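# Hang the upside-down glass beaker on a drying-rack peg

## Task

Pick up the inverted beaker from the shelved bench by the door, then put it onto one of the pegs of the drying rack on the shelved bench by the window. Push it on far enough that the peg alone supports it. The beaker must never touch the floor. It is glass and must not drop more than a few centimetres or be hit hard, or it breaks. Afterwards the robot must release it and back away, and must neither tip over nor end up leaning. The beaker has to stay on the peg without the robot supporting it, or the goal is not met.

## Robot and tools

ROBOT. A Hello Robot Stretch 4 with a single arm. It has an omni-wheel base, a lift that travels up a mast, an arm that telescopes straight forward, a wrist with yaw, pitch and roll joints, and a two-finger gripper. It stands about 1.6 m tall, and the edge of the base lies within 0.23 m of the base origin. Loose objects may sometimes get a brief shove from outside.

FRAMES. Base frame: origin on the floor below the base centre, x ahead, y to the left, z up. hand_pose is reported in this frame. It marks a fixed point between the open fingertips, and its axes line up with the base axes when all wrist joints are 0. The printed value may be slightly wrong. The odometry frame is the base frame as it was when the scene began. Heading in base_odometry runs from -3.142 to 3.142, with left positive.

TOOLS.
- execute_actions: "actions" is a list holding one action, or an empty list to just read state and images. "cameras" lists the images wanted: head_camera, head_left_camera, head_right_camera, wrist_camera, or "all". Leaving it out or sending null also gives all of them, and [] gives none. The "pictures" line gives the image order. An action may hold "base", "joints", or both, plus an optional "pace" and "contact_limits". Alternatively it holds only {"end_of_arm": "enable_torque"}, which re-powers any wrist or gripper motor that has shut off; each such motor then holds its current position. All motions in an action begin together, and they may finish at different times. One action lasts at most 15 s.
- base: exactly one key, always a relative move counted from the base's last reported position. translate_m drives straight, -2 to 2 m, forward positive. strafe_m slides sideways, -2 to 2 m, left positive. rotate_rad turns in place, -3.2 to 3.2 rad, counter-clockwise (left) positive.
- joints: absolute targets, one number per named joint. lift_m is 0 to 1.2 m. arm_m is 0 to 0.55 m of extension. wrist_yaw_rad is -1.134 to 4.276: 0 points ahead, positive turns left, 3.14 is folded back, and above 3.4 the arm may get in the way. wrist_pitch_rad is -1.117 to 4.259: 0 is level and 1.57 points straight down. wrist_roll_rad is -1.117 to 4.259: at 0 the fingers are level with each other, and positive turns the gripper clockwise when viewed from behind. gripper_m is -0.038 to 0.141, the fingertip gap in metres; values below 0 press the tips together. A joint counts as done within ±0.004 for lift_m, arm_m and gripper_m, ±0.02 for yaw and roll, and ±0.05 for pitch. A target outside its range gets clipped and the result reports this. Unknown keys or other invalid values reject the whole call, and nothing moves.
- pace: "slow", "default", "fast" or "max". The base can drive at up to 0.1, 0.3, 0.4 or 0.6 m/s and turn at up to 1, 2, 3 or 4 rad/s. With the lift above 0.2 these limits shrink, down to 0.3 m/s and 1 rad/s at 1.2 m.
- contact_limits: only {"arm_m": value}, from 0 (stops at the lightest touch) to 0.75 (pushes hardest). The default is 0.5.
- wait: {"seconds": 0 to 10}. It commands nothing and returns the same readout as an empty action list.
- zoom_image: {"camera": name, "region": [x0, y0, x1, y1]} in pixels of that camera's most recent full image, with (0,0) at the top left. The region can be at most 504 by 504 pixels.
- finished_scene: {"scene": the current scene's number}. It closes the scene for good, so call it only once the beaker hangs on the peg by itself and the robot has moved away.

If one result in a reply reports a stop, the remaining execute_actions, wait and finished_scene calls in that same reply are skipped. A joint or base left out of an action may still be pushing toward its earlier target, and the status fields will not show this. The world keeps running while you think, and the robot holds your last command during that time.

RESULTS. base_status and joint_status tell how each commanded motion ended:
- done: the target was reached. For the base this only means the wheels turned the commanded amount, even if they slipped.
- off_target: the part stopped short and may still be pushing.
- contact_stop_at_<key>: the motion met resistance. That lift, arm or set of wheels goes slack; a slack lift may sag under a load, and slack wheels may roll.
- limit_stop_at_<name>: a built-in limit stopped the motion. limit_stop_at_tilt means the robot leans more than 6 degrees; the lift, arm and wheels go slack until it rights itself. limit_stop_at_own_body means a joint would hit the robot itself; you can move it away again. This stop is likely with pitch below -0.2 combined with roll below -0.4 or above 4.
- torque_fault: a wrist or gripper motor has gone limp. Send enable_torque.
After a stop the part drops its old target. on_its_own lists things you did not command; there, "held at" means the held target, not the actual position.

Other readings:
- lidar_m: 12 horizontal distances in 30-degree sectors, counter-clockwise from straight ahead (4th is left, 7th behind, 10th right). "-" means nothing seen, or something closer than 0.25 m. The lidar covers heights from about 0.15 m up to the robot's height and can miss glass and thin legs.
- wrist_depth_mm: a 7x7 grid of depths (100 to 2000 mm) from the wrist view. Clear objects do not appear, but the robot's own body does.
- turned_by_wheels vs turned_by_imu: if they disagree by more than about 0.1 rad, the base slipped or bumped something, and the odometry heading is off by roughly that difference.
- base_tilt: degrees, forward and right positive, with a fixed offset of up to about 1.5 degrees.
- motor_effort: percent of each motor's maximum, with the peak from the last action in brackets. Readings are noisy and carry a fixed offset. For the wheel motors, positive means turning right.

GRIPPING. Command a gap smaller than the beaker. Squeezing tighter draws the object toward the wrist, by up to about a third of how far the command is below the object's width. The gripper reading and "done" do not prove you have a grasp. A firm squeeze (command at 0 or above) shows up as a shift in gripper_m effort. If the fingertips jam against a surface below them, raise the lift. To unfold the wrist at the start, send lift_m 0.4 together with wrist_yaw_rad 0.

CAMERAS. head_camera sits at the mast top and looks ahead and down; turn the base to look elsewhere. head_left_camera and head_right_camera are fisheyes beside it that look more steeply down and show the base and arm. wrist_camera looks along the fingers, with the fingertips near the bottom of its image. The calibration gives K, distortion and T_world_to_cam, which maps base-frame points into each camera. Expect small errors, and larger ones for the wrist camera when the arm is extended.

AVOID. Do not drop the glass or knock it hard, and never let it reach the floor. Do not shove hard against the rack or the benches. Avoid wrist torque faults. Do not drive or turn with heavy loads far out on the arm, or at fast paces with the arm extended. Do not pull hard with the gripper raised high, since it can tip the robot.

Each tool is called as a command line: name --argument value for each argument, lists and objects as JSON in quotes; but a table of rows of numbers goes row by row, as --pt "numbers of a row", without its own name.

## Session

execute_actions --actions '[]'

Scene clock: 0.00 s.
base_odometry: x=+0.000 y=+0.000 heading=+0.000 (m, m, rad; odometry frame)
turned_by_wheels: +0.000 (rad since the last result)
turned_by_imu: +0.000 (rad since the last result)
base_tilt: forward=-0.7 right=-0.5 (deg)
lidar_m: 1.86 1.15 1.13 1.31 1.53 1.50 1.80 1.50 1.51 1.74 1.60 1.61
base_status: not commanded
joint_positions: lift_m=+0.271 arm_m=+0.002 wrist_yaw_rad=+3.069 wrist_pitch_rad=-0.009 wrist_roll_rad=+0.004 gripper_m=+0.057
joint_status: not commanded
motor_effort: lift_m=+20 arm_m=+0 wrist_yaw_rad=+1 wrist_pitch_rad=-5 wrist_roll_rad=+1 gripper_m=-3 wheel_0=+0 wheel_1=+0 wheel_2=+0 (%)
hand_pose: x=-0.1081 y=+0.1081 z=+0.4513 quat_wxyz=(+0.036, +0.005, +0.002, +0.999) (m; base frame)
wrist_depth_mm: 140 142 - - - - 1863 / - 141 - - - - 1430 / 105 137 237 - - - 1921 / 114 141 297 - - - 1983 / 139 1618 - - - - 1921 / 1430 1618 196 1808 196 1618 1618 / 1229 1138 1118 136 1118 1008 1060
pictures: head_camera, head_left_camera, head_right_camera, wrist_camera
camera_calibration (this result's frames):
wrist_camera: T_world_to_cam=[[0.0397508, 0.997895, -0.0512478, -0.0724438], [-0.0467108, -0.0493764, -0.997687, 0.512661], [-0.998117, 0.0420527, 0.0446497, 0.0937136], [0, 0, 0, 1]] pos_world=[0.120364, 0.0936637, 0.503578]
Images, in order (width x height): head_camera 420x560, head_left_camera 420x672, head_right_camera 420x672, wrist_camera 616x392.

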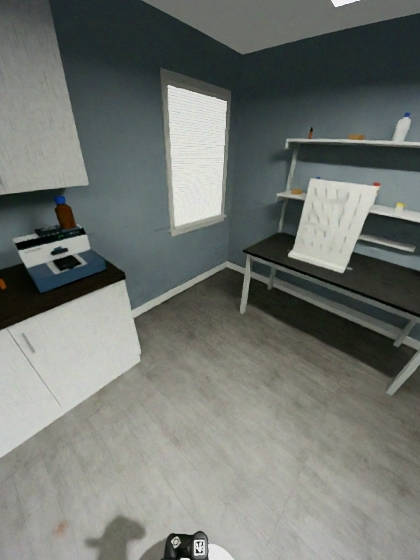

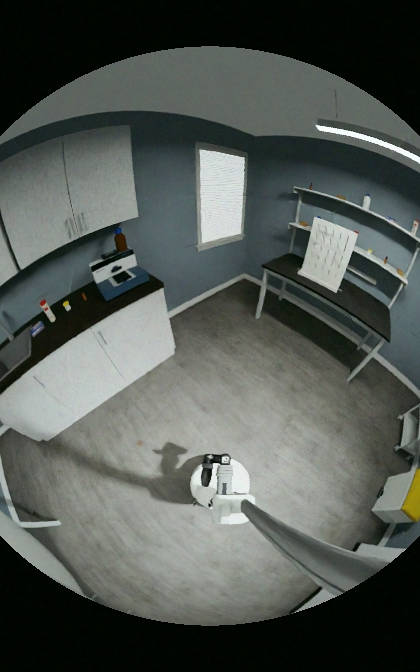

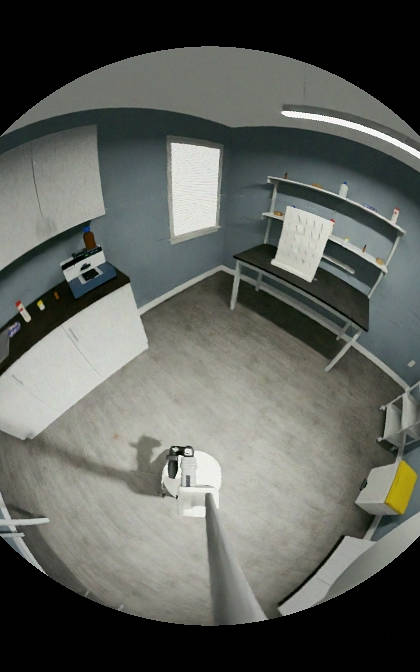

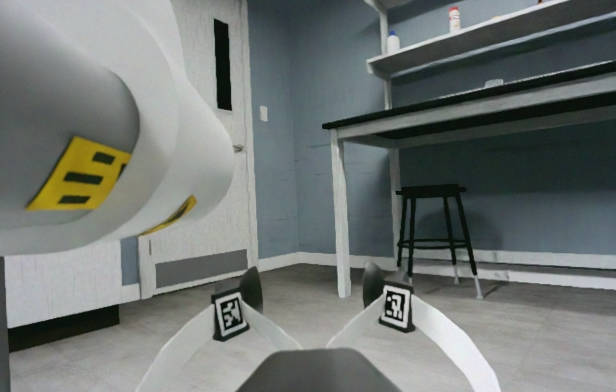

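execute_actions --actions '[{"base":{"rotate_rad":2.39},"joints":{"lift_m":0.8,"wrist_yaw_rad":0,"wrist_pitch_rad":0.3,"gripper_m":0.141},"pace":"fast"}]' --cameras '["head_camera","wrist_camera"]'

Scene clock: 7.60 s.
base_odometry: x=+0.000 y=+0.000 heading=+2.390 (m, m, rad; odometry frame)
turned_by_wheels: +2.390 (rad since the last result)
turned_by_imu: +2.371 (rad since the last result)
base_tilt: forward=-0.7 right=-0.5 (deg)
lidar_m: 1.50 1.63 1.59 1.50 1.58 1.70 1.63 1.70 1.20 1.10 1.20 1.58
base_status: done
joint_positions: lift_m=+0.800 arm_m=+0.002 wrist_yaw_rad=+0.000 wrist_pitch_rad=+0.302 wrist_roll_rad=+0.004 gripper_m=+0.141
joint_status: all done
motor_effort: lift_m=+21(22) arm_m=+0(1) wrist_yaw_rad=+1(3) wrist_pitch_rad=-5(9) wrist_roll_rad=+0(1) gripper_m=+0(0) wheel_0=-1(8) wheel_1=-1(9) wheel_2=+1(12) (%)
hand_pose: x=+0.4487 y=-0.0873 z=+0.8923 quat_wxyz=(+0.989, +0.002, +0.150, +0.000) (m; base frame)
wrist_depth_mm: 1921 1921 1921 1863 1863 1863 1808 / - - 1983 1983 1983 1983 1921 / 1618 1366 - - - - - / - - - - - - - / - - - - - - - / 1708 1618 1618 1661 1537 1499 1618 / 1430 1366 1397 135 1366 1281 1281
pictures: head_camera, wrist_camera
camera_calibration (this result's frames):
wrist_camera: T_world_to_cam=[[0.0158428, -0.998142, -0.058834, -0.0337564], [-0.264323, 0.0525672, -0.963001, 1.04452], [0.964304, 0.0308078, -0.262999, 0.0310247], [0, 0, 0, 1]] pos_world=[0.246709, -0.0895572, 1.01205]
Images, in order (width x height): head_camera 420x560, wrist_camera 616x392.

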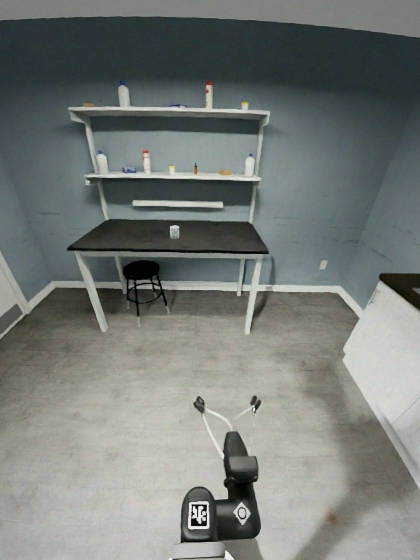

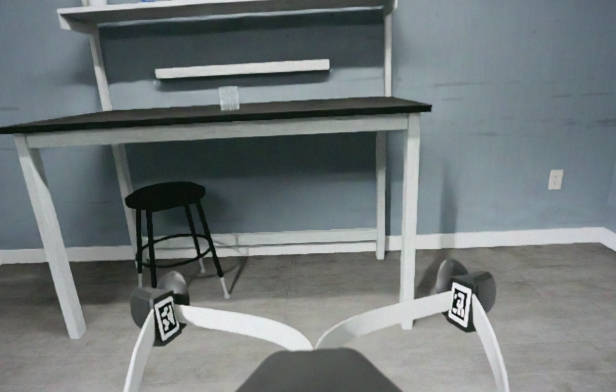

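execute_actions --actions '[{"base":{"strafe_m":0.34},"pace":"fast"}]' --cameras '[]'

execute_actions --actions '[{"base":{"translate_m":1.0},"joints":{"lift_m":0.9},"pace":"fast"}]' --cameras '["head_camera","wrist_camera"]'

Scene clock: 13.00 s.
base_odometry: x=-0.232 y=-0.248 heading=+2.390 (m, m, rad; odometry frame)
turned_by_wheels: +0.000 (rad since the last result)
turned_by_imu: +0.000 (rad since the last result)
base_tilt: forward=-0.7 right=-0.5 (deg)
lidar_m: 1.49 1.62 1.23 1.16 1.29 1.65 1.62 1.70 1.54 1.47 1.56 1.58
base_status: done
joint_positions: lift_m=+0.800 arm_m=+0.002 wrist_yaw_rad=+0.000 wrist_pitch_rad=+0.302 wrist_roll_rad=+0.004 gripper_m=+0.141
joint_status: not commanded
motor_effort: lift_m=+21(21) arm_m=-1(1) wrist_yaw_rad=+1(0) wrist_pitch_rad=-5(5) wrist_roll_rad=+2(0) gripper_m=+1(2) wheel_0=+2(11) wheel_1=-2(11) wheel_2=+1(1) (%)
hand_pose: x=+0.4487 y=-0.0874 z=+0.8923 quat_wxyz=(+0.989, +0.002, +0.150, +0.000) (m; base frame)
wrist_depth_mm: 1921 1921 1983 1921 1921 1863 1863 / - - - 1983 1921 1983 1983 / - 1366 - - - - - / - - - - - - - / - - - - - - - / 1756 1618 1618 1708 1576 1464 1576 / 1430 1336 1430 135 1336 1281 1366
pictures: none
No camera images: the call's "cameras" was empty. Leave "cameras" out to get every camera's image.

Scene clock: 17.00 s.
base_odometry: x=-0.963 y=+0.434 heading=+2.390 (m, m, rad; odometry frame)
turned_by_wheels: +0.000 (rad since the last result)
turned_by_imu: -0.005 (rad since the last result)
base_tilt: forward=-0.7 right=-0.5 (deg)
lidar_m: 0.50 0.55 0.76 1.20 1.19 1.91 3.38 2.14 1.56 1.49 0.75 0.53
base_status: done
joint_positions: lift_m=+0.900 arm_m=+0.002 wrist_yaw_rad=+0.000 wrist_pitch_rad=+0.302 wrist_roll_rad=+0.004 gripper_m=+0.141
joint_status: all done
motor_effort: lift_m=+21(24) arm_m=-1(0) wrist_yaw_rad=+1(1) wrist_pitch_rad=-6(5) wrist_roll_rad=-1(0) gripper_m=+0(1) wheel_0=+0(7) wheel_1=+1(7) wheel_2=+2(12) (%)
hand_pose: x=+0.4487 y=-0.0874 z=+0.9923 quat_wxyz=(+0.989, +0.002, +0.150, +0.000) (m; base frame)
wrist_depth_mm: 1025 991 1025 991 1008 1008 976 / 1078 1060 1042 1025 1042 1042 1042 / 1098 1098 1078 1098 1078 1078 1008 / 759 723 683 661 634 603 597 / 480 469 455 445 430 421 413 / 353 349 343 347 345 338 349 / 788 407 759 135 1205 1182 1308
pictures: head_camera, wrist_camera
camera_calibration (this result's frames):
wrist_camera: T_world_to_cam=[[0.0156786, -0.998145, -0.0588341, -0.0278438], [-0.264326, 0.0526104, -0.962997, 1.14083], [0.964306, 0.0306498, -0.26301, 0.0573398], [0, 0, 0, 1]] pos_world=[0.246695, -0.0895692, 1.11206]
Images, in order (width x height): head_camera 420x560, wrist_camera 616x392.

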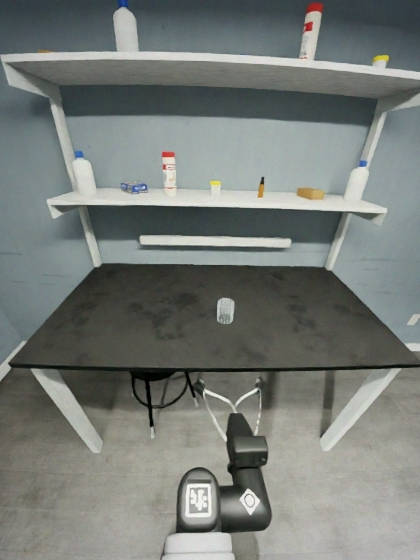

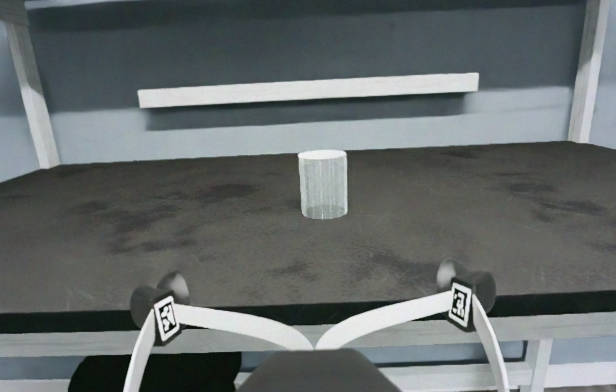

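execute_actions --actions '[{"base":{"strafe_m":-0.018},"joints":{"arm_m":0.29,"lift_m":0.892}}]' --cameras '["wrist_camera"]'

Scene clock: 21.17 s.
base_odometry: x=-0.951 y=+0.447 heading=+2.390 (m, m, rad; odometry frame)
turned_by_wheels: +0.000 (rad since the last result)
turned_by_imu: +0.000 (rad since the last result)
base_tilt: forward=-0.7 right=-0.5 (deg)
lidar_m: 0.51 0.53 0.78 1.23 1.20 1.95 3.36 2.11 1.54 1.45 0.75 0.57
base_status: done
joint_positions: lift_m=+0.892 arm_m=+0.289 wrist_yaw_rad=+0.000 wrist_pitch_rad=+0.302 wrist_roll_rad=+0.004 gripper_m=+0.141
joint_status: all done
motor_effort: lift_m=+17(21) arm_m=+7(8) wrist_yaw_rad=+0(2) wrist_pitch_rad=-5(5) wrist_roll_rad=+2(1) gripper_m=+0(1) wheel_0=+0(7) wheel_1=+0(7) wheel_2=+0(0) (%)
hand_pose: x=+0.7351 y=-0.0874 z=+0.9846 quat_wxyz=(+0.989, +0.002, +0.150, +0.000) (m; base frame)
wrist_depth_mm: 750 741 750 741 750 741 732 / 778 768 768 768 699 759 768 / 820 809 809 820 809 798 809 / 707 676 654 627 603 585 564 / 462 449 436 424 407 402 389 / 336 301 297 319 285 276 300 / 266 252 258 135 252 238 242
pictures: wrist_camera
camera_calibration (this result's frames):
wrist_camera: T_world_to_cam=[[0.0157154, -0.998144, -0.0588325, -0.0328056], [-0.264229, 0.0526023, -0.963024, 1.20911], [0.964332, 0.0306796, -0.262912, -0.220986], [0, 0, 0, 1]] pos_world=[0.533101, -0.089567, 1.10437]
Images, in order (width x height): wrist_camera 616x392.

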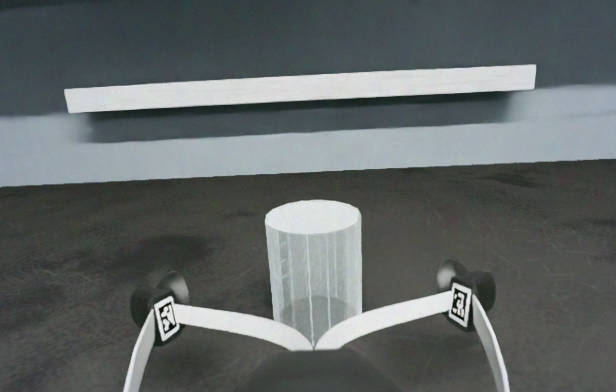

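execute_actions --actions '[{"joints":{"arm_m":0.368,"gripper_m":0.1},"pace":"slow"}]' --cameras '["wrist_camera"]'

execute_actions --actions '[{"joints":{"gripper_m":0.04}}]' --cameras '["wrist_camera"]'

Scene clock: 26.47 s.
base_odometry: x=-0.951 y=+0.447 heading=+2.390 (m, m, rad; odometry frame)
turned_by_wheels: +0.000 (rad since the last result)
turned_by_imu: +0.000 (rad since the last result)
base_tilt: forward=-0.7 right=-0.5 (deg)
lidar_m: 0.53 0.55 0.77 1.24 1.21 1.93 3.35 2.12 1.53 1.47 0.76 0.55
base_status: not commanded
joint_positions: lift_m=+0.892 arm_m=+0.367 wrist_yaw_rad=+0.000 wrist_pitch_rad=+0.302 wrist_roll_rad=+0.004 gripper_m=+0.100
joint_status: all done
motor_effort: lift_m=+17(17) arm_m=+7(6) wrist_yaw_rad=+1(1) wrist_pitch_rad=-5(5) wrist_roll_rad=+0(0) gripper_m=+0(3) wheel_0=+0(0) wheel_1=+0(0) wheel_2=+1(0) (%)
hand_pose: x=+0.8131 y=-0.0874 z=+0.9846 quat_wxyz=(+0.989, +0.002, +0.150, +0.000) (m; base frame)
wrist_depth_mm: 683 676 683 676 676 676 661 / 699 699 634 683 627 691 691 / 741 741 741 732 741 732 723 / 707 683 647 621 603 574 564 / 455 445 433 418 413 399 389 / 336 332 202 317 198 301 300 / 265 252 258 138 251 238 242
pictures: wrist_camera
camera_calibration (this result's frames):
wrist_camera: T_world_to_cam=[[0.0156207, -0.998146, -0.0588326, -0.0339799], [-0.264224, 0.0526274, -0.963024, 1.22971], [0.964335, 0.0305881, -0.262912, -0.296173], [0, 0, 0, 1]] pos_world=[0.611059, -0.0895739, 1.10437]
Images, in order (width x height): wrist_camera 616x392.

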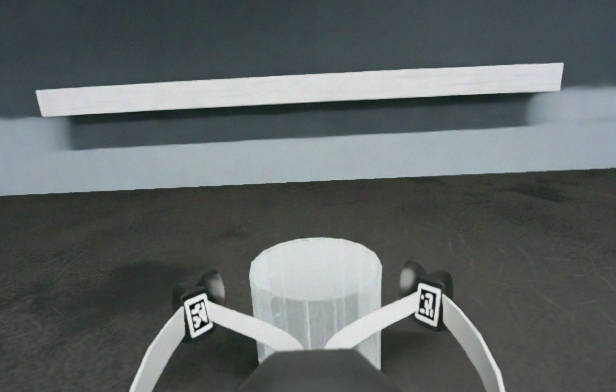

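Scene clock: 27.90 s.
base_odometry: x=-0.951 y=+0.447 heading=+2.390 (m, m, rad; odometry frame)
turned_by_wheels: +0.000 (rad since the last result)
turned_by_imu: +0.000 (rad since the last result)
base_tilt: forward=-0.7 right=-0.5 (deg)
lidar_m: 0.53 0.56 0.77 1.22 1.22 1.93 3.37 2.10 1.50 1.43 0.75 0.56
base_status: not commanded
joint_positions: lift_m=+0.892 arm_m=+0.367 wrist_yaw_rad=+0.000 wrist_pitch_rad=+0.303 wrist_roll_rad=+0.004 gripper_m=+0.040
joint_status: all done
motor_effort: lift_m=+17(17) arm_m=+7(7) wrist_yaw_rad=+1(1) wrist_pitch_rad=-8(7) wrist_roll_rad=+1(0) gripper_m=-11(7) wheel_0=+0(0) wheel_1=+1(0) wheel_2=+0(1) (%)
hand_pose: x=+0.8130 y=-0.0874 z=+0.9844 quat_wxyz=(+0.989, +0.002, +0.151, +0.000) (m; base frame)
wrist_depth_mm: 676 676 683 676 668 668 676 / 707 634 691 683 627 683 691 / 741 750 741 732 741 732 732 / 707 676 647 621 591 580 554 / 452 439 430 418 410 399 387 / 336 329 198 317 193 301 297 / 263 250 252 135 249 234 241
pictures: wrist_camera
camera_calibration (this result's frames):
wrist_camera: T_world_to_cam=[[0.0155152, -0.998146, -0.0588465, -0.0339083], [-0.265096, 0.052641, -0.962784, 1.22992], [0.964097, 0.0305377, -0.263788, -0.295108], [0, 0, 0, 1]] pos_world=[0.611086, -0.0895778, 1.10431]
Images, in order (width x height): wrist_camera 616x392.

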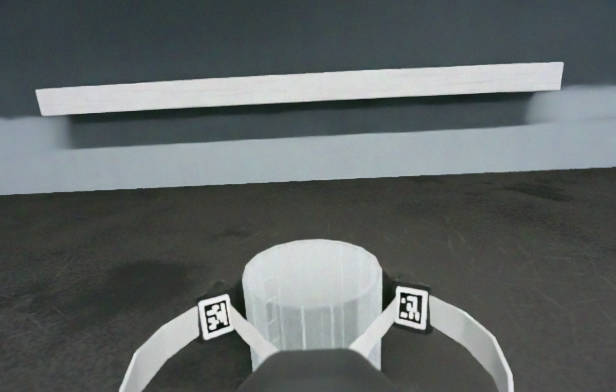

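execute_actions --actions '[{"joints":{"lift_m":0.94},"pace":"slow"}]' --cameras '["wrist_camera"]'

execute_actions --actions '[{"base":{"translate_m":-0.5},"joints":{"arm_m":0.02}}]' --cameras '[]'

execute_actions --actions '[{"base":{"rotate_rad":-3.165},"pace":"slow"}]' --cameras '["wrist_camera"]'

execute_actions --actions '[{"base":{"translate_m":1.5},"joints":{"wrist_pitch_rad":0}}]' --cameras '[]'

execute_actions --actions '[{"base":{"strafe_m":0.7}}]' --cameras '["wrist_camera","head_camera"]'

Scene clock: 36.97 s.
base_odometry: x=-0.951 y=+0.447 heading=+2.390 (m, m, rad; odometry frame)
turned_by_wheels: +0.000 (rad since the last result)
turned_by_imu: +0.000 (rad since the last result)
base_tilt: forward=-0.7 right=-0.5 (deg)
lidar_m: 0.52 0.55 0.78 1.22 1.24 1.93 3.37 2.11 1.53 1.49 0.75 0.54
base_status: not commanded
joint_positions: lift_m=+0.940 arm_m=+0.367 wrist_yaw_rad=+0.000 wrist_pitch_rad=+0.303 wrist_roll_rad=+0.004 gripper_m=+0.040
joint_status: all done
motor_effort: lift_m=+22(23) arm_m=+7(7) wrist_yaw_rad=+2(2) wrist_pitch_rad=-7(8) wrist_roll_rad=+1(2) gripper_m=-10(10) wheel_0=+0(0) wheel_1=+0(0) wheel_2=+0(1) (%)
hand_pose: x=+0.8130 y=-0.0874 z=+1.0319 quat_wxyz=(+0.989, +0.002, +0.151, +0.000) (m; base frame)
wrist_depth_mm: 676 683 676 676 668 668 668 / 707 707 699 691 699 683 683 / 741 732 741 732 741 723 732 / 768 768 759 768 750 750 699 / 569 554 539 525 512 496 492 / 415 415 198 399 192 382 373 / 330 314 320 135 314 296 303
pictures: wrist_camera
camera_calibration (this result's frames):
wrist_camera: T_world_to_cam=[[0.0155062, -0.998146, -0.0588486, -0.0311005], [-0.265233, 0.0526411, -0.962746, 1.27577], [0.96406, 0.0305372, -0.263925, -0.282382], [0, 0, 0, 1]] pos_world=[0.611093, -0.0895778, 1.15189]
Images, in order (width x height): wrist_camera 616x392.

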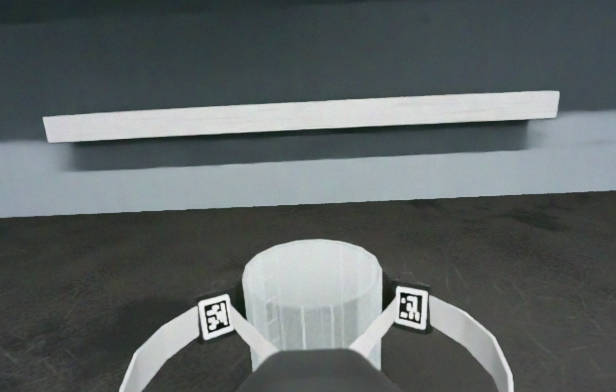

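Scene clock: 40.10 s.
base_odometry: x=-0.585 y=+0.106 heading=+2.390 (m, m, rad; odometry frame)
turned_by_wheels: +0.000 (rad since the last result)
turned_by_imu: +0.002 (rad since the last result)
base_tilt: forward=-0.7 right=-0.5 (deg)
lidar_m: 1.01 1.09 1.67 1.17 1.24 1.67 2.17 2.20 1.53 1.45 1.53 1.05
base_status: done
joint_positions: lift_m=+0.940 arm_m=+0.021 wrist_yaw_rad=+0.000 wrist_pitch_rad=+0.303 wrist_roll_rad=+0.004 gripper_m=+0.040
joint_status: all done
motor_effort: lift_m=+22(22) arm_m=-7(7) wrist_yaw_rad=+1(1) wrist_pitch_rad=-8(9) wrist_roll_rad=+0(1) gripper_m=-11(9) wheel_0=-2(6) wheel_1=-2(3) wheel_2=-2(9) (%)
hand_pose: x=+0.4675 y=-0.0874 z=+1.0319 quat_wxyz=(+0.989, +0.002, +0.151, +0.000) (m; base frame)
wrist_depth_mm: 1464 1336 1430 1430 1464 1430 1464 / 1499 1537 1430 1499 1499 1464 1499 / 1618 1576 1537 1499 1430 1366 1537 / 891 878 866 878 866 866 854 / 976 1708 1397 1708 1708 1708 1708 / 1863 1808 198 1756 193 1756 1661 / 1499 1537 1464 135 1537 1430 1366
pictures: none
No camera images: the call's "cameras" was empty. Leave "cameras" out to get every camera's image.

Scene clock: 44.53 s.
base_odometry: x=-0.585 y=+0.106 heading=-0.775 (m, m, rad; odometry frame)
turned_by_wheels: -3.165 (rad since the last result)
turned_by_imu: -3.140 (rad since the last result)
base_tilt: forward=-0.7 right=-0.5 (deg)
lidar_m: 2.11 2.19 1.55 1.46 1.51 1.05 1.02 1.08 1.68 1.17 1.21 1.62
base_status: done
joint_positions: lift_m=+0.940 arm_m=+0.021 wrist_yaw_rad=+0.000 wrist_pitch_rad=+0.303 wrist_roll_rad=+0.004 gripper_m=+0.040
joint_status: not commanded
motor_effort: lift_m=+22(22) arm_m=-7(7) wrist_yaw_rad=+1(0) wrist_pitch_rad=-8(9) wrist_roll_rad=+1(1) gripper_m=-11(11) wheel_0=+3(4) wheel_1=+1(6) wheel_2=+1(5) (%)
hand_pose: x=+0.4675 y=-0.0874 z=+1.0319 quat_wxyz=(+0.989, +0.002, +0.151, +0.000) (m; base frame)
wrist_depth_mm: - - - - - - - / - - - - - - - / - - - - - - - / - - - - - - 1921 / - - - - - - 1921 / - - 198 1983 193 1863 1756 / 1661 1537 1537 135 1499 1430 1464
pictures: wrist_camera
camera_calibration (this result's frames):
wrist_camera: T_world_to_cam=[[0.0154208, -0.998148, -0.0588485, -0.0257248], [-0.265418, 0.0526577, -0.962694, 1.18416], [0.96401, 0.030465, -0.264115, 0.0509113], [0, 0, 0, 1]] pos_world=[0.265614, -0.0895831, 1.15191]
Images, in order (width x height): wrist_camera 616x392.

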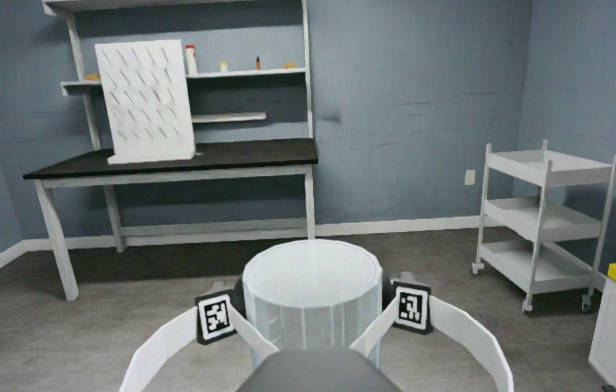

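Scene clock: 51.00 s.
base_odometry: x=+0.487 y=-0.943 heading=-0.775 (m, m, rad; odometry frame)
turned_by_wheels: +0.000 (rad since the last result)
turned_by_imu: -0.008 (rad since the last result)
base_tilt: forward=-0.7 right=-0.5 (deg)
lidar_m: 0.58 0.65 0.88 1.89 1.59 2.13 2.67 1.71 1.16 1.14 1.08 1.43
base_status: done
joint_positions: lift_m=+0.940 arm_m=+0.021 wrist_yaw_rad=+0.000 wrist_pitch_rad=+0.003 wrist_roll_rad=+0.004 gripper_m=+0.040
joint_status: all done
motor_effort: lift_m=+22(22) arm_m=-7(7) wrist_yaw_rad=+1(1) wrist_pitch_rad=-9(14) wrist_roll_rad=-1(0) gripper_m=-10(10) wheel_0=-1(6) wheel_1=+1(3) wheel_2=+1(8) (%)
hand_pose: x=+0.4806 y=-0.0874 z=+1.1171 quat_wxyz=(+1.000, +0.002, +0.002, +0.000) (m; base frame)
wrist_depth_mm: 991 1025 1060 1182 1160 1182 1182 / 1182 1160 1138 1182 1182 1160 1182 / 1138 1182 1182 1182 1160 1182 1182 / 1138 1182 1138 1160 1182 1182 1182 / 1182 1160 1182 1160 1182 1182 1205 / 1138 1160 197 1160 192 1182 1182 / 960 866 904 135 1182 1182 1182
pictures: none
No camera images: the call's "cameras" was empty. Leave "cameras" out to get every camera's image.

Scene clock: 54.67 s.
base_odometry: x=+0.976 y=-0.443 heading=-0.775 (m, m, rad; odometry frame)
turned_by_wheels: +0.000 (rad since the last result)
turned_by_imu: +0.001 (rad since the last result)
base_tilt: forward=-0.7 right=-0.5 (deg)
lidar_m: 0.58 0.63 0.86 1.40 0.94 1.14 3.27 2.77 2.03 1.79 0.86 0.64
base_status: done
joint_positions: lift_m=+0.940 arm_m=+0.021 wrist_yaw_rad=+0.000 wrist_pitch_rad=+0.003 wrist_roll_rad=+0.004 gripper_m=+0.040
joint_status: not commanded
motor_effort: lift_m=+22(22) arm_m=-7(7) wrist_yaw_rad=+1(2) wrist_pitch_rad=-9(9) wrist_roll_rad=+1(0) gripper_m=-10(11) wheel_0=+1(9) wheel_1=+0(10) wheel_2=+0(1) (%)
hand_pose: x=+0.4806 y=-0.0874 z=+1.1171 quat_wxyz=(+1.000, +0.002, +0.002, +0.000) (m; base frame)
wrist_depth_mm: 976 1025 1060 1078 1118 1138 1160 / 1098 661 676 1138 1138 1160 1160 / 1098 661 676 683 1138 1160 1160 / 931 661 676 683 1160 1160 1118 / 1118 661 676 683 1138 1160 1160 / 1118 661 198 691 192 1160 1160 / 891 661 676 135 866 798 820
pictures: head_camera, wrist_camera
camera_calibration (this result's frames):
wrist_camera: T_world_to_cam=[[0.0323186, -0.998143, -0.0516418, -0.0370278], [0.0307907, 0.0526386, -0.998139, 1.16688], [0.999003, 0.0306683, 0.0324347, -0.287352], [0, 0, 0, 1]] pos_world=[0.252333, -0.0895696, 1.17212]
Images, in order (width x height): head_camera 420x560, wrist_camera 616x392.

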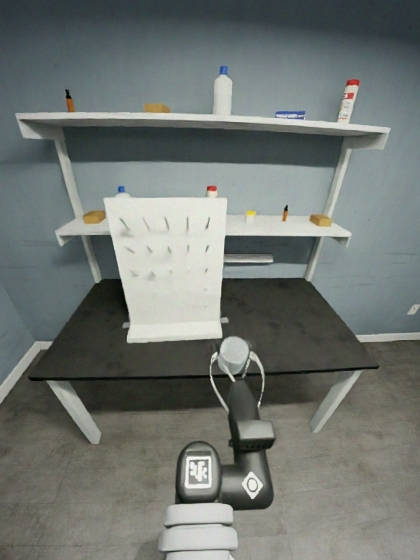

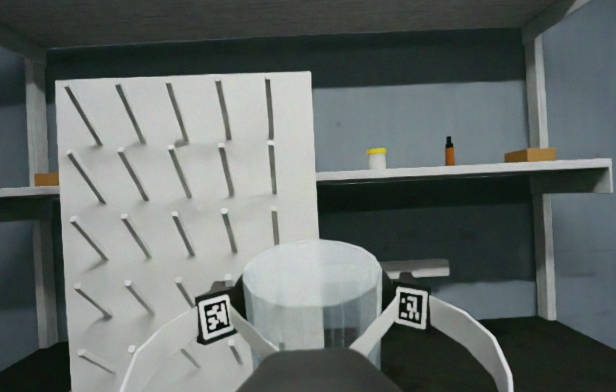

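execute_actions --actions '[{"base":{"strafe_m":0.07},"joints":{"lift_m":1.142,"wrist_pitch_rad":-0.485,"arm_m":0.2}}]' --cameras '["wrist_camera"]'

execute_actions --actions '[{"joints":{"arm_m":0.345},"pace":"slow","contact_limits":{"arm_m":0.15}}]' --cameras '["wrist_camera","head_camera"]'

zoom_image --camera "head_camera" --region '[130,150,290,290]'

Scene clock: 63.33 s.
base_odometry: x=+1.025 y=-0.393 heading=-0.775 (m, m, rad; odometry frame)
turned_by_wheels: +0.000 (rad since the last result)
turned_by_imu: +0.000 (rad since the last result)
base_tilt: forward=-0.7 right=-0.5 (deg)
lidar_m: 0.59 0.62 1.37 1.34 0.90 1.02 3.27 2.73 2.09 1.85 0.89 0.61
base_status: done
joint_positions: lift_m=+1.142 arm_m=+0.199 wrist_yaw_rad=+0.000 wrist_pitch_rad=-0.482 wrist_roll_rad=+0.004 gripper_m=+0.040
joint_status: all done
motor_effort: lift_m=+22(23) arm_m=+7(8) wrist_yaw_rad=+1(2) wrist_pitch_rad=-8(16) wrist_roll_rad=+1(0) gripper_m=-11(10) wheel_0=+1(8) wheel_1=-2(8) wheel_2=-1(1) (%)
hand_pose: x=+0.6253 y=-0.0874 z=+1.4537 quat_wxyz=(+0.971, +0.002, -0.239, +0.001) (m; base frame)
wrist_depth_mm: 1160 1182 1160 1205 1205 1229 1255 / 1336 1308 1336 1366 1336 1336 1336 / 1229 1205 1229 1255 1229 1229 1205 / 1138 1138 1138 1138 1118 1160 1098 / 788 820 820 809 759 854 854 / 960 960 198 991 192 976 976 / 904 904 904 136 917 891 904
pictures: wrist_camera
camera_calibration (this result's frames):
wrist_camera: T_world_to_cam=[[0.0527332, -0.998138, -0.0306544, -0.0675841], [0.492926, 0.0527142, -0.868473, 1.02102], [0.868472, 0.030687, 0.494788, -1.03328], [0, 0, 0, 1]] pos_world=[0.397652, -0.0895723, 1.39591]
Images, in order (width x height): wrist_camera 616x392.

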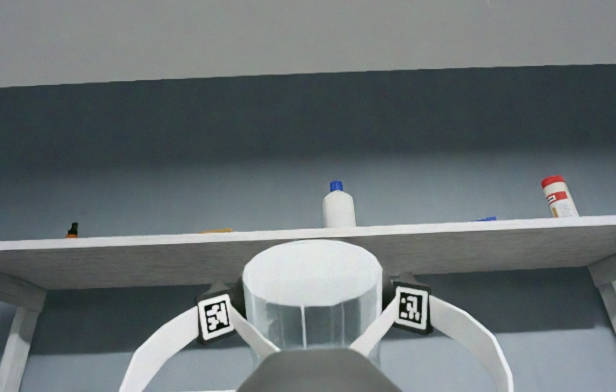

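Scene clock: 66.07 s.
base_odometry: x=+1.025 y=-0.393 heading=-0.775 (m, m, rad; odometry frame)
turned_by_wheels: +0.000 (rad since the last result)
turned_by_imu: +0.000 (rad since the last result)
base_tilt: forward=-0.7 right=-0.5 (deg)
lidar_m: 0.60 0.61 1.37 1.35 0.89 1.04 3.28 2.73 2.09 1.86 0.88 0.61
base_status: not commanded
joint_positions: lift_m=+1.142 arm_m=+0.344 wrist_yaw_rad=+0.000 wrist_pitch_rad=-0.482 wrist_roll_rad=+0.004 gripper_m=+0.040
joint_status: all done
motor_effort: lift_m=+22(22) arm_m=+7(6) wrist_yaw_rad=+1(1) wrist_pitch_rad=-8(8) wrist_roll_rad=-1(1) gripper_m=-11(10) wheel_0=+1(1) wheel_1=-2(2) wheel_2=-1(1) (%)
contact_limits: arm_m 0.15
hand_pose: x=+0.7702 y=-0.0874 z=+1.4537 quat_wxyz=(+0.971, +0.002, -0.239, +0.000) (m; base frame)
wrist_depth_mm: 1138 1182 1160 1205 1182 1205 1205 / 1182 1138 1160 1160 1160 1160 1160 / 1060 1060 1060 1060 1060 1060 1042 / 976 976 960 640 661 668 647 / 732 750 768 798 768 854 866 / 842 842 198 842 193 831 831 / 788 778 788 135 788 768 778
pictures: head_camera, wrist_camera
camera_calibration (this result's frames):
wrist_camera: T_world_to_cam=[[0.0525863, -0.998146, -0.0306543, -0.075154], [0.492933, 0.0526416, -0.868473, 0.949554], [0.868477, 0.0305593, 0.494787, -1.1592], [0, 0, 0, 1]] pos_world=[0.542621, -0.0895765, 1.39591]
Images, in order (width x height): head_camera 420x560, wrist_camera 616x392.

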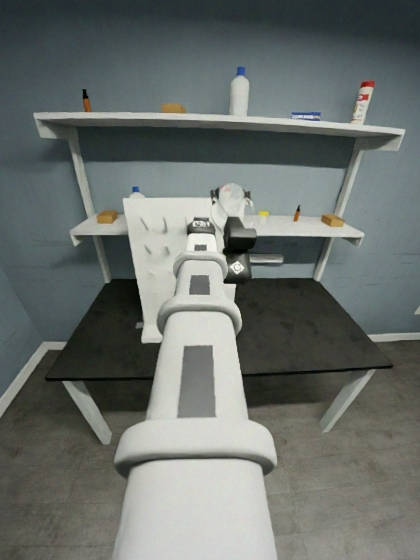

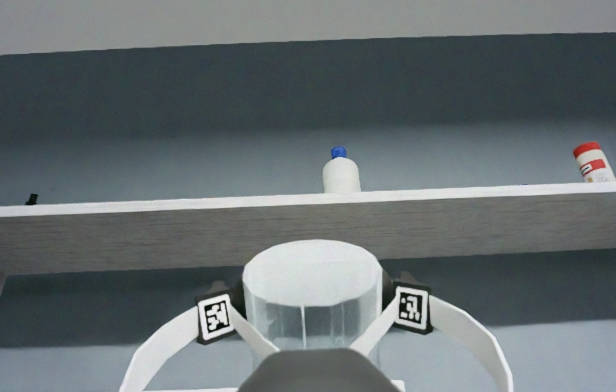

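Region (130, 150, 290, 290) of head_camera's 420x560 image, scaled by 3.150, with more detail than that image has; it fills the top 441 rows of this view, and the rest is white.

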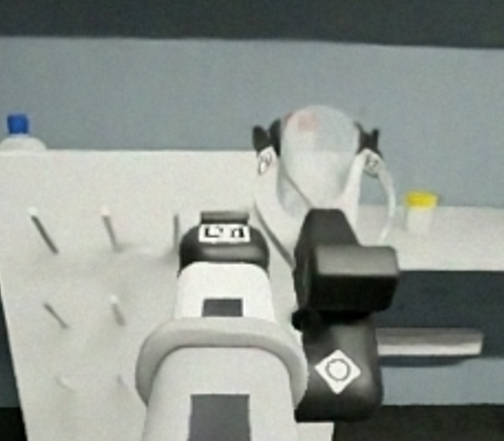

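execute_actions --actions '[{"joints":{"arm_m":0.367,"lift_m":1.122},"pace":"slow","contact_limits":{"arm_m":0.15}}]' --cameras '[]'

execute_actions --actions '[{"joints":{"arm_m":0.387,"lift_m":1.102},"pace":"slow","contact_limits":{"arm_m":0.15}}]' --cameras '["wrist_camera"]'

execute_actions --actions '[{"joints":{"arm_m":0.407,"lift_m":1.082},"pace":"slow","contact_limits":{"arm_m":0.15}}]' --cameras '["wrist_camera"]'

Scene clock: 71.37 s.
base_odometry: x=+1.025 y=-0.393 heading=-0.775 (m, m, rad; odometry frame)
turned_by_wheels: +0.000 (rad since the last result)
turned_by_imu: +0.000 (rad since the last result)
base_tilt: forward=-0.7 right=-0.5 (deg)
lidar_m: 0.58 0.62 1.36 1.33 0.89 1.02 3.24 2.75 2.10 1.86 0.87 0.64
base_status: not commanded
joint_positions: lift_m=+1.122 arm_m=+0.366 wrist_yaw_rad=+0.000 wrist_pitch_rad=-0.482 wrist_roll_rad=+0.004 gripper_m=+0.040
joint_status: all done
motor_effort: lift_m=+18(22) arm_m=+7(8) wrist_yaw_rad=+2(1) wrist_pitch_rad=-8(7) wrist_roll_rad=-1(0) gripper_m=-9(11) wheel_0=+1(1) wheel_1=-2(2) wheel_2=+0(0) (%)
contact_limits: arm_m 0.15
hand_pose: x=+0.7922 y=-0.0874 z=+1.4341 quat_wxyz=(+0.971, +0.002, -0.239, +0.000) (m; base frame)
wrist_depth_mm: 1160 1182 1205 1205 1205 1205 1205 / 1138 1098 1138 1138 1118 1118 1118 / 1042 1042 1025 1025 1025 1042 1008 / 647 627 640 647 634 634 647 / 778 809 831 854 831 854 866 / 831 820 198 820 193 820 809 / 768 322 329 135 768 750 768
pictures: none
No camera images: the call's "cameras" was empty. Leave "cameras" out to get every camera's image.

Scene clock: 72.53 s.
base_odometry: x=+1.025 y=-0.393 heading=-0.775 (m, m, rad; odometry frame)
turned_by_wheels: +0.000 (rad since the last result)
turned_by_imu: +0.000 (rad since the last result)
base_tilt: forward=-0.7 right=-0.5 (deg)
lidar_m: 0.59 0.61 1.39 1.34 0.88 1.05 3.28 2.74 2.08 1.84 0.89 0.62
base_status: not commanded
joint_positions: lift_m=+1.102 arm_m=+0.386 wrist_yaw_rad=+0.000 wrist_pitch_rad=-0.482 wrist_roll_rad=+0.004 gripper_m=+0.040
joint_status: all done
motor_effort: lift_m=+18(19) arm_m=+7(6) wrist_yaw_rad=+1(1) wrist_pitch_rad=-8(8) wrist_roll_rad=+2(1) gripper_m=-11(11) wheel_0=+1(1) wheel_1=-2(2) wheel_2=+0(1) (%)
contact_limits: arm_m 0.15
hand_pose: x=+0.8122 y=-0.0874 z=+1.4141 quat_wxyz=(+0.971, +0.002, -0.239, +0.000) (m; base frame)
wrist_depth_mm: 1205 1182 1182 1205 1205 1205 1205 / 1098 1098 1098 1098 1098 1098 1078 / 1008 1008 1008 1008 991 1008 798 / 615 634 640 654 668 683 691 / 842 842 831 842 842 854 854 / 798 820 198 798 193 798 798 / 307 304 310 135 324 732 741
pictures: wrist_camera
camera_calibration (this result's frames):
wrist_camera: T_world_to_cam=[[0.0525766, -0.998146, -0.0306544, -0.0785719], [0.492933, 0.0526369, -0.868474, 0.894435], [0.868477, 0.0305508, 0.494787, -1.17607], [0, 0, 0, 1]] pos_world=[0.584622, -0.0895767, 1.35629]
Images, in order (width x height): wrist_camera 616x392.

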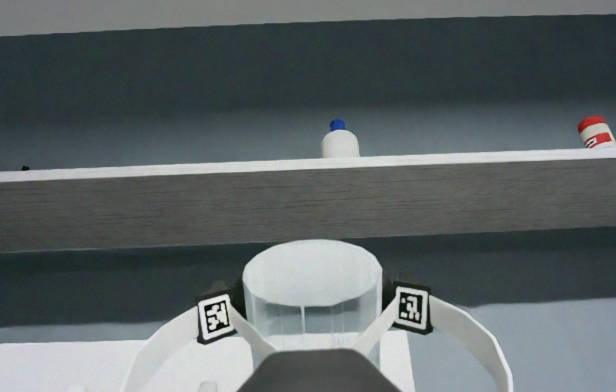

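Scene clock: 73.70 s.
base_odometry: x=+1.025 y=-0.393 heading=-0.775 (m, m, rad; odometry frame)
turned_by_wheels: +0.000 (rad since the last result)
turned_by_imu: +0.000 (rad since the last result)
base_tilt: forward=-0.7 right=-0.4 (deg)
lidar_m: 0.58 0.63 0.86 1.33 0.91 1.04 3.25 2.76 2.09 1.84 0.86 0.64
base_status: not commanded
joint_positions: lift_m=+1.082 arm_m=+0.406 wrist_yaw_rad=+0.000 wrist_pitch_rad=-0.482 wrist_roll_rad=+0.004 gripper_m=+0.040
joint_status: all done
motor_effort: lift_m=+18(17) arm_m=+7(7) wrist_yaw_rad=+1(1) wrist_pitch_rad=-8(8) wrist_roll_rad=+1(1) gripper_m=-10(10) wheel_0=+1(1) wheel_1=-2(2) wheel_2=-1(0) (%)
contact_limits: arm_m 0.15
hand_pose: x=+0.8322 y=-0.0874 z=+1.3941 quat_wxyz=(+0.971, +0.002, -0.239, +0.000) (m; base frame)
wrist_depth_mm: 1160 1182 1182 1160 1182 1182 1182 / 1098 1078 1078 1060 1060 1042 1060 / 991 991 976 715 603 615 627 / 647 668 683 699 715 715 741 / 820 831 820 854 842 820 842 / 788 788 198 319 193 768 768 / 285 287 289 135 304 715 723
pictures: wrist_camera
camera_calibration (this result's frames):
wrist_camera: T_world_to_cam=[[0.0525735, -0.998146, -0.0306546, -0.0802345], [0.492933, 0.0526355, -0.868474, 0.867208], [0.868477, 0.030548, 0.494787, -1.18354], [0, 0, 0, 1]] pos_world=[0.604622, -0.0895768, 1.33629]
Images, in order (width x height): wrist_camera 616x392.

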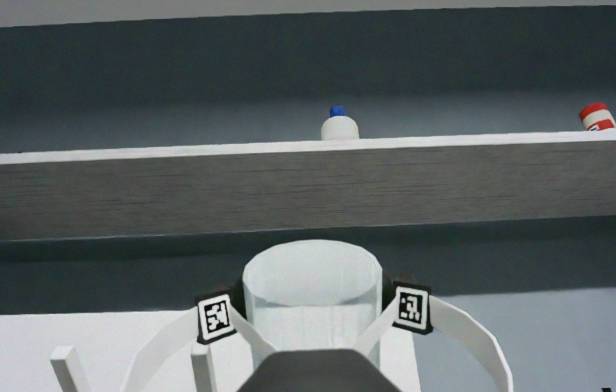

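execute_actions --actions '[{"base":{"strafe_m":-0.014},"pace":"slow"}]' --cameras '[]'

execute_actions --actions '[{"joints":{"arm_m":0.432,"lift_m":1.056},"pace":"slow","contact_limits":{"arm_m":0.15}}]' --cameras '["wrist_camera"]'

Scene clock: 79.33 s.
base_odometry: x=+1.016 y=-0.403 heading=-0.775 (m, m, rad; odometry frame)
turned_by_wheels: +0.000 (rad since the last result)
turned_by_imu: +0.000 (rad since the last result)
base_tilt: forward=-0.7 right=-0.5 (deg)
lidar_m: 0.58 0.62 0.86 1.35 0.90 1.08 3.25 2.76 2.06 1.82 0.88 0.61
base_status: done
joint_positions: lift_m=+1.082 arm_m=+0.406 wrist_yaw_rad=+0.000 wrist_pitch_rad=-0.482 wrist_roll_rad=+0.004 gripper_m=+0.040
joint_status: not commanded
motor_effort: lift_m=+18(17) arm_m=+7(7) wrist_yaw_rad=+2(1) wrist_pitch_rad=-7(8) wrist_roll_rad=+1(1) gripper_m=-10(11) wheel_0=+2(3) wheel_1=-3(5) wheel_2=+0(2) (%)
hand_pose: x=+0.8322 y=-0.0874 z=+1.3941 quat_wxyz=(+0.971, +0.002, -0.239, +0.000) (m; base frame)
wrist_depth_mm: 1182 1182 1182 1182 1182 1182 1182 / 1098 1078 1078 1078 1078 1078 1060 / 976 991 991 715 603 609 627 / 654 676 683 691 707 732 750 / 831 831 820 831 842 831 831 / 768 788 198 322 192 768 778 / 287 286 291 135 707 723 723
pictures: none
No camera images: the call's "cameras" was empty. Leave "cameras" out to get every camera's image.

Scene clock: 80.63 s.
base_odometry: x=+1.016 y=-0.403 heading=-0.775 (m, m, rad; odometry frame)
turned_by_wheels: +0.000 (rad since the last result)
turned_by_imu: +0.000 (rad since the last result)
base_tilt: forward=-0.7 right=-0.5 (deg)
lidar_m: 0.57 0.62 0.83 1.36 0.90 1.07 3.25 2.72 2.06 1.82 0.87 0.65
base_status: not commanded
joint_positions: lift_m=+1.056 arm_m=+0.431 wrist_yaw_rad=+0.000 wrist_pitch_rad=-0.482 wrist_roll_rad=+0.004 gripper_m=+0.040
joint_status: all done
motor_effort: lift_m=+17(18) arm_m=+7(7) wrist_yaw_rad=+2(1) wrist_pitch_rad=-8(8) wrist_roll_rad=+0(0) gripper_m=-10(10) wheel_0=+2(2) wheel_1=-3(3) wheel_2=+0(0) (%)
contact_limits: arm_m 0.15
hand_pose: x=+0.8572 y=-0.0874 z=+1.3681 quat_wxyz=(+0.971, +0.002, -0.239, +0.000) (m; base frame)
wrist_depth_mm: 1160 1160 1160 1138 1138 1138 1118 / 1060 1060 1042 1060 1025 1025 1025 / 580 591 603 609 597 603 609 / 699 715 732 759 768 788 809 / 809 809 809 820 820 798 809 / 283 287 198 294 193 750 750 / 262 265 270 135 691 691 699
pictures: wrist_camera
camera_calibration (this result's frames):
wrist_camera: T_world_to_cam=[[0.0525673, -0.998147, -0.0306546, -0.0823418], [0.492932, 0.0526325, -0.868474, 0.832313], [0.868478, 0.0305427, 0.494785, -1.19239], [0, 0, 0, 1]] pos_world=[0.629621, -0.089577, 1.3103]
Images, in order (width x height): wrist_camera 616x392.

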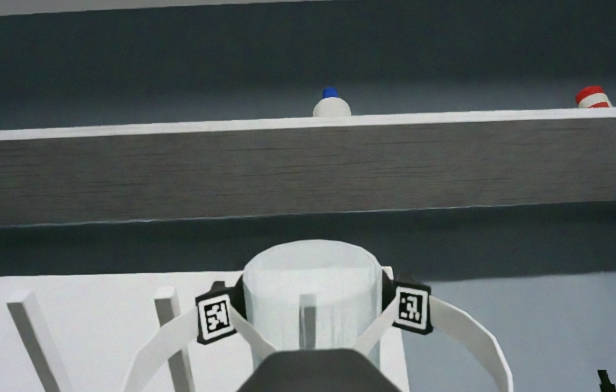

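execute_actions --actions '[{"joints":{"arm_m":0.436,"lift_m":1.047},"pace":"slow","contact_limits":{"arm_m":0.15}}]' --cameras '[]'

execute_actions --actions '[{"joints":{"gripper_m":0.082},"pace":"slow"}]' --cameras '["wrist_camera"]'

execute_actions --actions '[{"joints":{"arm_m":0.39,"lift_m":1.035},"pace":"slow"}]' --cameras '["wrist_camera"]'

Scene clock: 85.63 s.
base_odometry: x=+1.016 y=-0.403 heading=-0.775 (m, m, rad; odometry frame)
turned_by_wheels: +0.000 (rad since the last result)
turned_by_imu: +0.000 (rad since the last result)
base_tilt: forward=-0.7 right=-0.5 (deg)
lidar_m: 0.59 0.61 0.87 1.36 0.90 1.06 3.27 2.77 2.07 1.85 0.89 0.63
base_status: not commanded
joint_positions: lift_m=+1.047 arm_m=+0.435 wrist_yaw_rad=+0.000 wrist_pitch_rad=-0.482 wrist_roll_rad=+0.004 gripper_m=+0.040
joint_status: all done
motor_effort: lift_m=+18(15) arm_m=+7(8) wrist_yaw_rad=+1(1) wrist_pitch_rad=-8(8) wrist_roll_rad=+1(0) gripper_m=-11(11) wheel_0=+2(2) wheel_1=-3(3) wheel_2=+0(0) (%)
contact_limits: arm_m 0.15
hand_pose: x=+0.8612 y=-0.0874 z=+1.3591 quat_wxyz=(+0.971, +0.002, -0.239, +0.000) (m; base frame)
wrist_depth_mm: 1160 1138 1160 1138 1138 1138 1138 / 1042 1042 1025 1042 1025 1025 1025 / 597 603 591 609 609 621 634 / 723 741 750 778 778 798 809 / 820 809 798 809 798 798 809 / 276 282 198 290 193 750 750 / 259 263 266 135 683 691 699
pictures: none
No camera images: the call's "cameras" was empty. Leave "cameras" out to get every camera's image.

Scene clock: 87.50 s.
base_odometry: x=+1.016 y=-0.403 heading=-0.775 (m, m, rad; odometry frame)
turned_by_wheels: +0.000 (rad since the last result)
turned_by_imu: +0.000 (rad since the last result)
base_tilt: forward=-0.7 right=-0.5 (deg)
lidar_m: 0.59 0.62 0.85 1.34 0.90 1.08 3.27 2.77 2.05 1.85 0.90 0.62
base_status: not commanded
joint_positions: lift_m=+1.047 arm_m=+0.435 wrist_yaw_rad=+0.000 wrist_pitch_rad=-0.483 wrist_roll_rad=+0.004 gripper_m=+0.082
joint_status: all done
motor_effort: lift_m=+17(18) arm_m=+7(7) wrist_yaw_rad=+2(2) wrist_pitch_rad=-5(8) wrist_roll_rad=-1(1) gripper_m=-2(8) wheel_0=+2(2) wheel_1=-3(3) wheel_2=+0(0) (%)
hand_pose: x=+0.8611 y=-0.0875 z=+1.3594 quat_wxyz=(+0.971, +0.002, -0.239, +0.000) (m; base frame)
wrist_depth_mm: 1160 1138 1160 1138 1138 1138 1160 / 1060 1060 1042 1042 1042 1025 1042 / 591 603 591 597 609 615 627 / 715 741 750 759 778 809 820 / 798 809 820 809 809 809 788 / 277 281 199 290 196 750 750 / 258 263 270 135 683 691 699
pictures: wrist_camera
camera_calibration (this result's frames):
wrist_camera: T_world_to_cam=[[0.0523704, -0.998159, -0.0305975, -0.0827789], [0.493886, 0.0525185, -0.867939, 0.821288], [0.867948, 0.0303426, 0.495728, -1.19224], [0, 0, 0, 1]] pos_world=[0.633518, -0.0895834, 1.30132]
Images, in order (width x height): wrist_camera 616x392.

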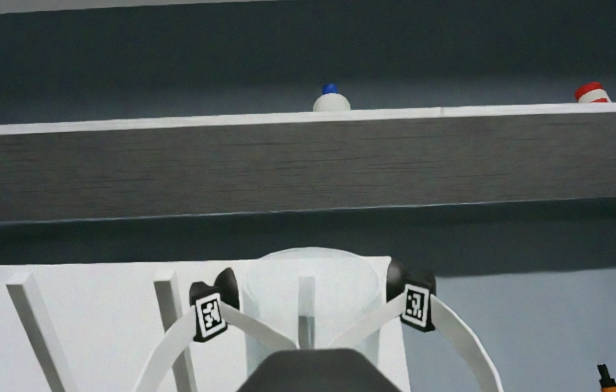

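Scene clock: 89.13 s.
base_odometry: x=+1.016 y=-0.403 heading=-0.775 (m, m, rad; odometry frame)
turned_by_wheels: +0.000 (rad since the last result)
turned_by_imu: +0.000 (rad since the last result)
base_tilt: forward=-0.7 right=-0.5 (deg)
lidar_m: 0.58 0.63 0.82 1.35 0.89 1.04 3.24 2.76 2.07 1.83 0.90 0.63
base_status: not commanded
joint_positions: lift_m=+1.035 arm_m=+0.391 wrist_yaw_rad=+0.000 wrist_pitch_rad=-0.483 wrist_roll_rad=+0.004 gripper_m=+0.082
joint_status: all done
motor_effort: lift_m=+17(17) arm_m=-7(8) wrist_yaw_rad=+2(1) wrist_pitch_rad=-5(5) wrist_roll_rad=+2(1) gripper_m=-1(2) wheel_0=+2(2) wheel_1=-2(2) wheel_2=+0(0) (%)
hand_pose: x=+0.8177 y=-0.0874 z=+1.3474 quat_wxyz=(+0.971, +0.002, -0.239, +0.000) (m; base frame)
wrist_depth_mm: 1205 1205 1229 1205 1255 1205 1205 / 1098 1098 1098 1078 1060 1098 1060 / 640 654 634 640 661 661 654 / 750 759 788 798 820 831 854 / 854 842 854 854 854 842 854 / 320 325 196 332 196 778 788 / 303 297 307 136 723 723 732
pictures: wrist_camera
camera_calibration (this result's frames):
wrist_camera: T_world_to_cam=[[0.0525281, -0.99815, -0.0306068, -0.0809484], [0.493726, 0.0525993, -0.868025, 0.832537], [0.868029, 0.0304843, 0.495576, -1.14848], [0, 0, 0, 1]] pos_world=[0.590119, -0.0895789, 1.28934]
Images, in order (width x height): wrist_camera 616x392.

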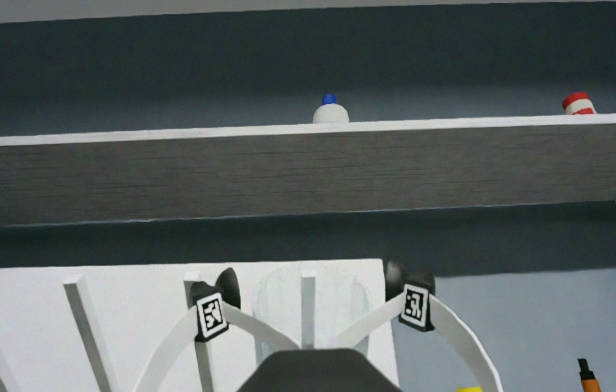

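execute_actions --actions '[{"joints":{"arm_m":0.03,"wrist_pitch_rad":-0.2}}]' --cameras '["wrist_camera","head_camera"]'

Scene clock: 92.73 s.
base_odometry: x=+1.016 y=-0.403 heading=-0.775 (m, m, rad; odometry frame)
turned_by_wheels: +0.000 (rad since the last result)
turned_by_imu: +0.000 (rad since the last result)
base_tilt: forward=-0.7 right=-0.5 (deg)
lidar_m: 0.56 0.62 0.83 1.35 0.90 1.04 3.26 2.76 2.07 1.83 0.90 0.63
base_status: not commanded
joint_positions: lift_m=+1.035 arm_m=+0.031 wrist_yaw_rad=+0.000 wrist_pitch_rad=-0.198 wrist_roll_rad=+0.004 gripper_m=+0.082
joint_status: all done
motor_effort: lift_m=+17(17) arm_m=-7(6) wrist_yaw_rad=+1(0) wrist_pitch_rad=-6(6) wrist_roll_rad=+0(1) gripper_m=-2(1) wheel_0=+2(2) wheel_1=-3(3) wheel_2=+0(0) (%)
hand_pose: x=+0.4850 y=-0.0875 z=+1.2701 quat_wxyz=(+0.995, +0.002, -0.099, +0.000) (m; base frame)
wrist_depth_mm: 1281 1308 1281 1255 1281 1281 1281 / 1255 1229 1281 1255 1281 1060 1229 / 946 1008 1042 1078 1138 1182 1138 / 1160 1182 1182 1160 1160 1160 1160 / 1160 654 668 676 1160 1182 1138 / 1008 634 196 647 196 1025 1060 / 1060 615 627 136 1098 1078 1060
pictures: head_camera, wrist_camera
camera_calibration (this result's frames):
wrist_camera: T_world_to_cam=[[0.0417443, -0.998152, -0.0441657, -0.0434042], [0.229654, 0.0526064, -0.97185, 1.18966], [0.972377, 0.0304263, 0.231425, -0.536535], [0, 0, 0, 1]] pos_world=[0.250317, -0.0895828, 1.27842]
Images, in order (width x height): head_camera 420x560, wrist_camera 616x392.

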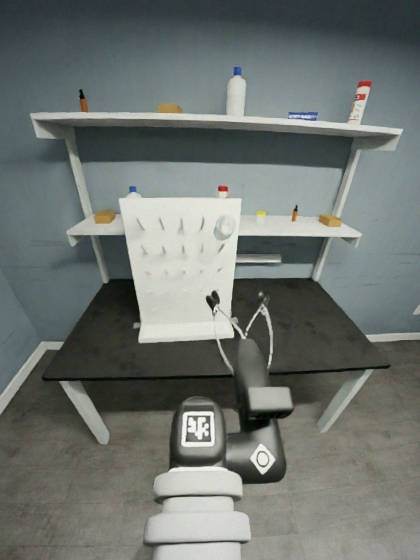

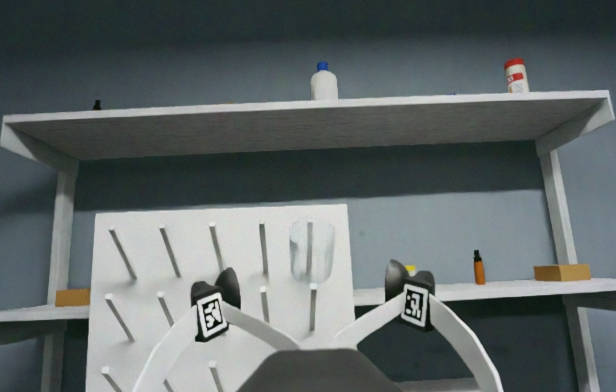

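finished_scene --scene 2

The scene is finished: the task was done.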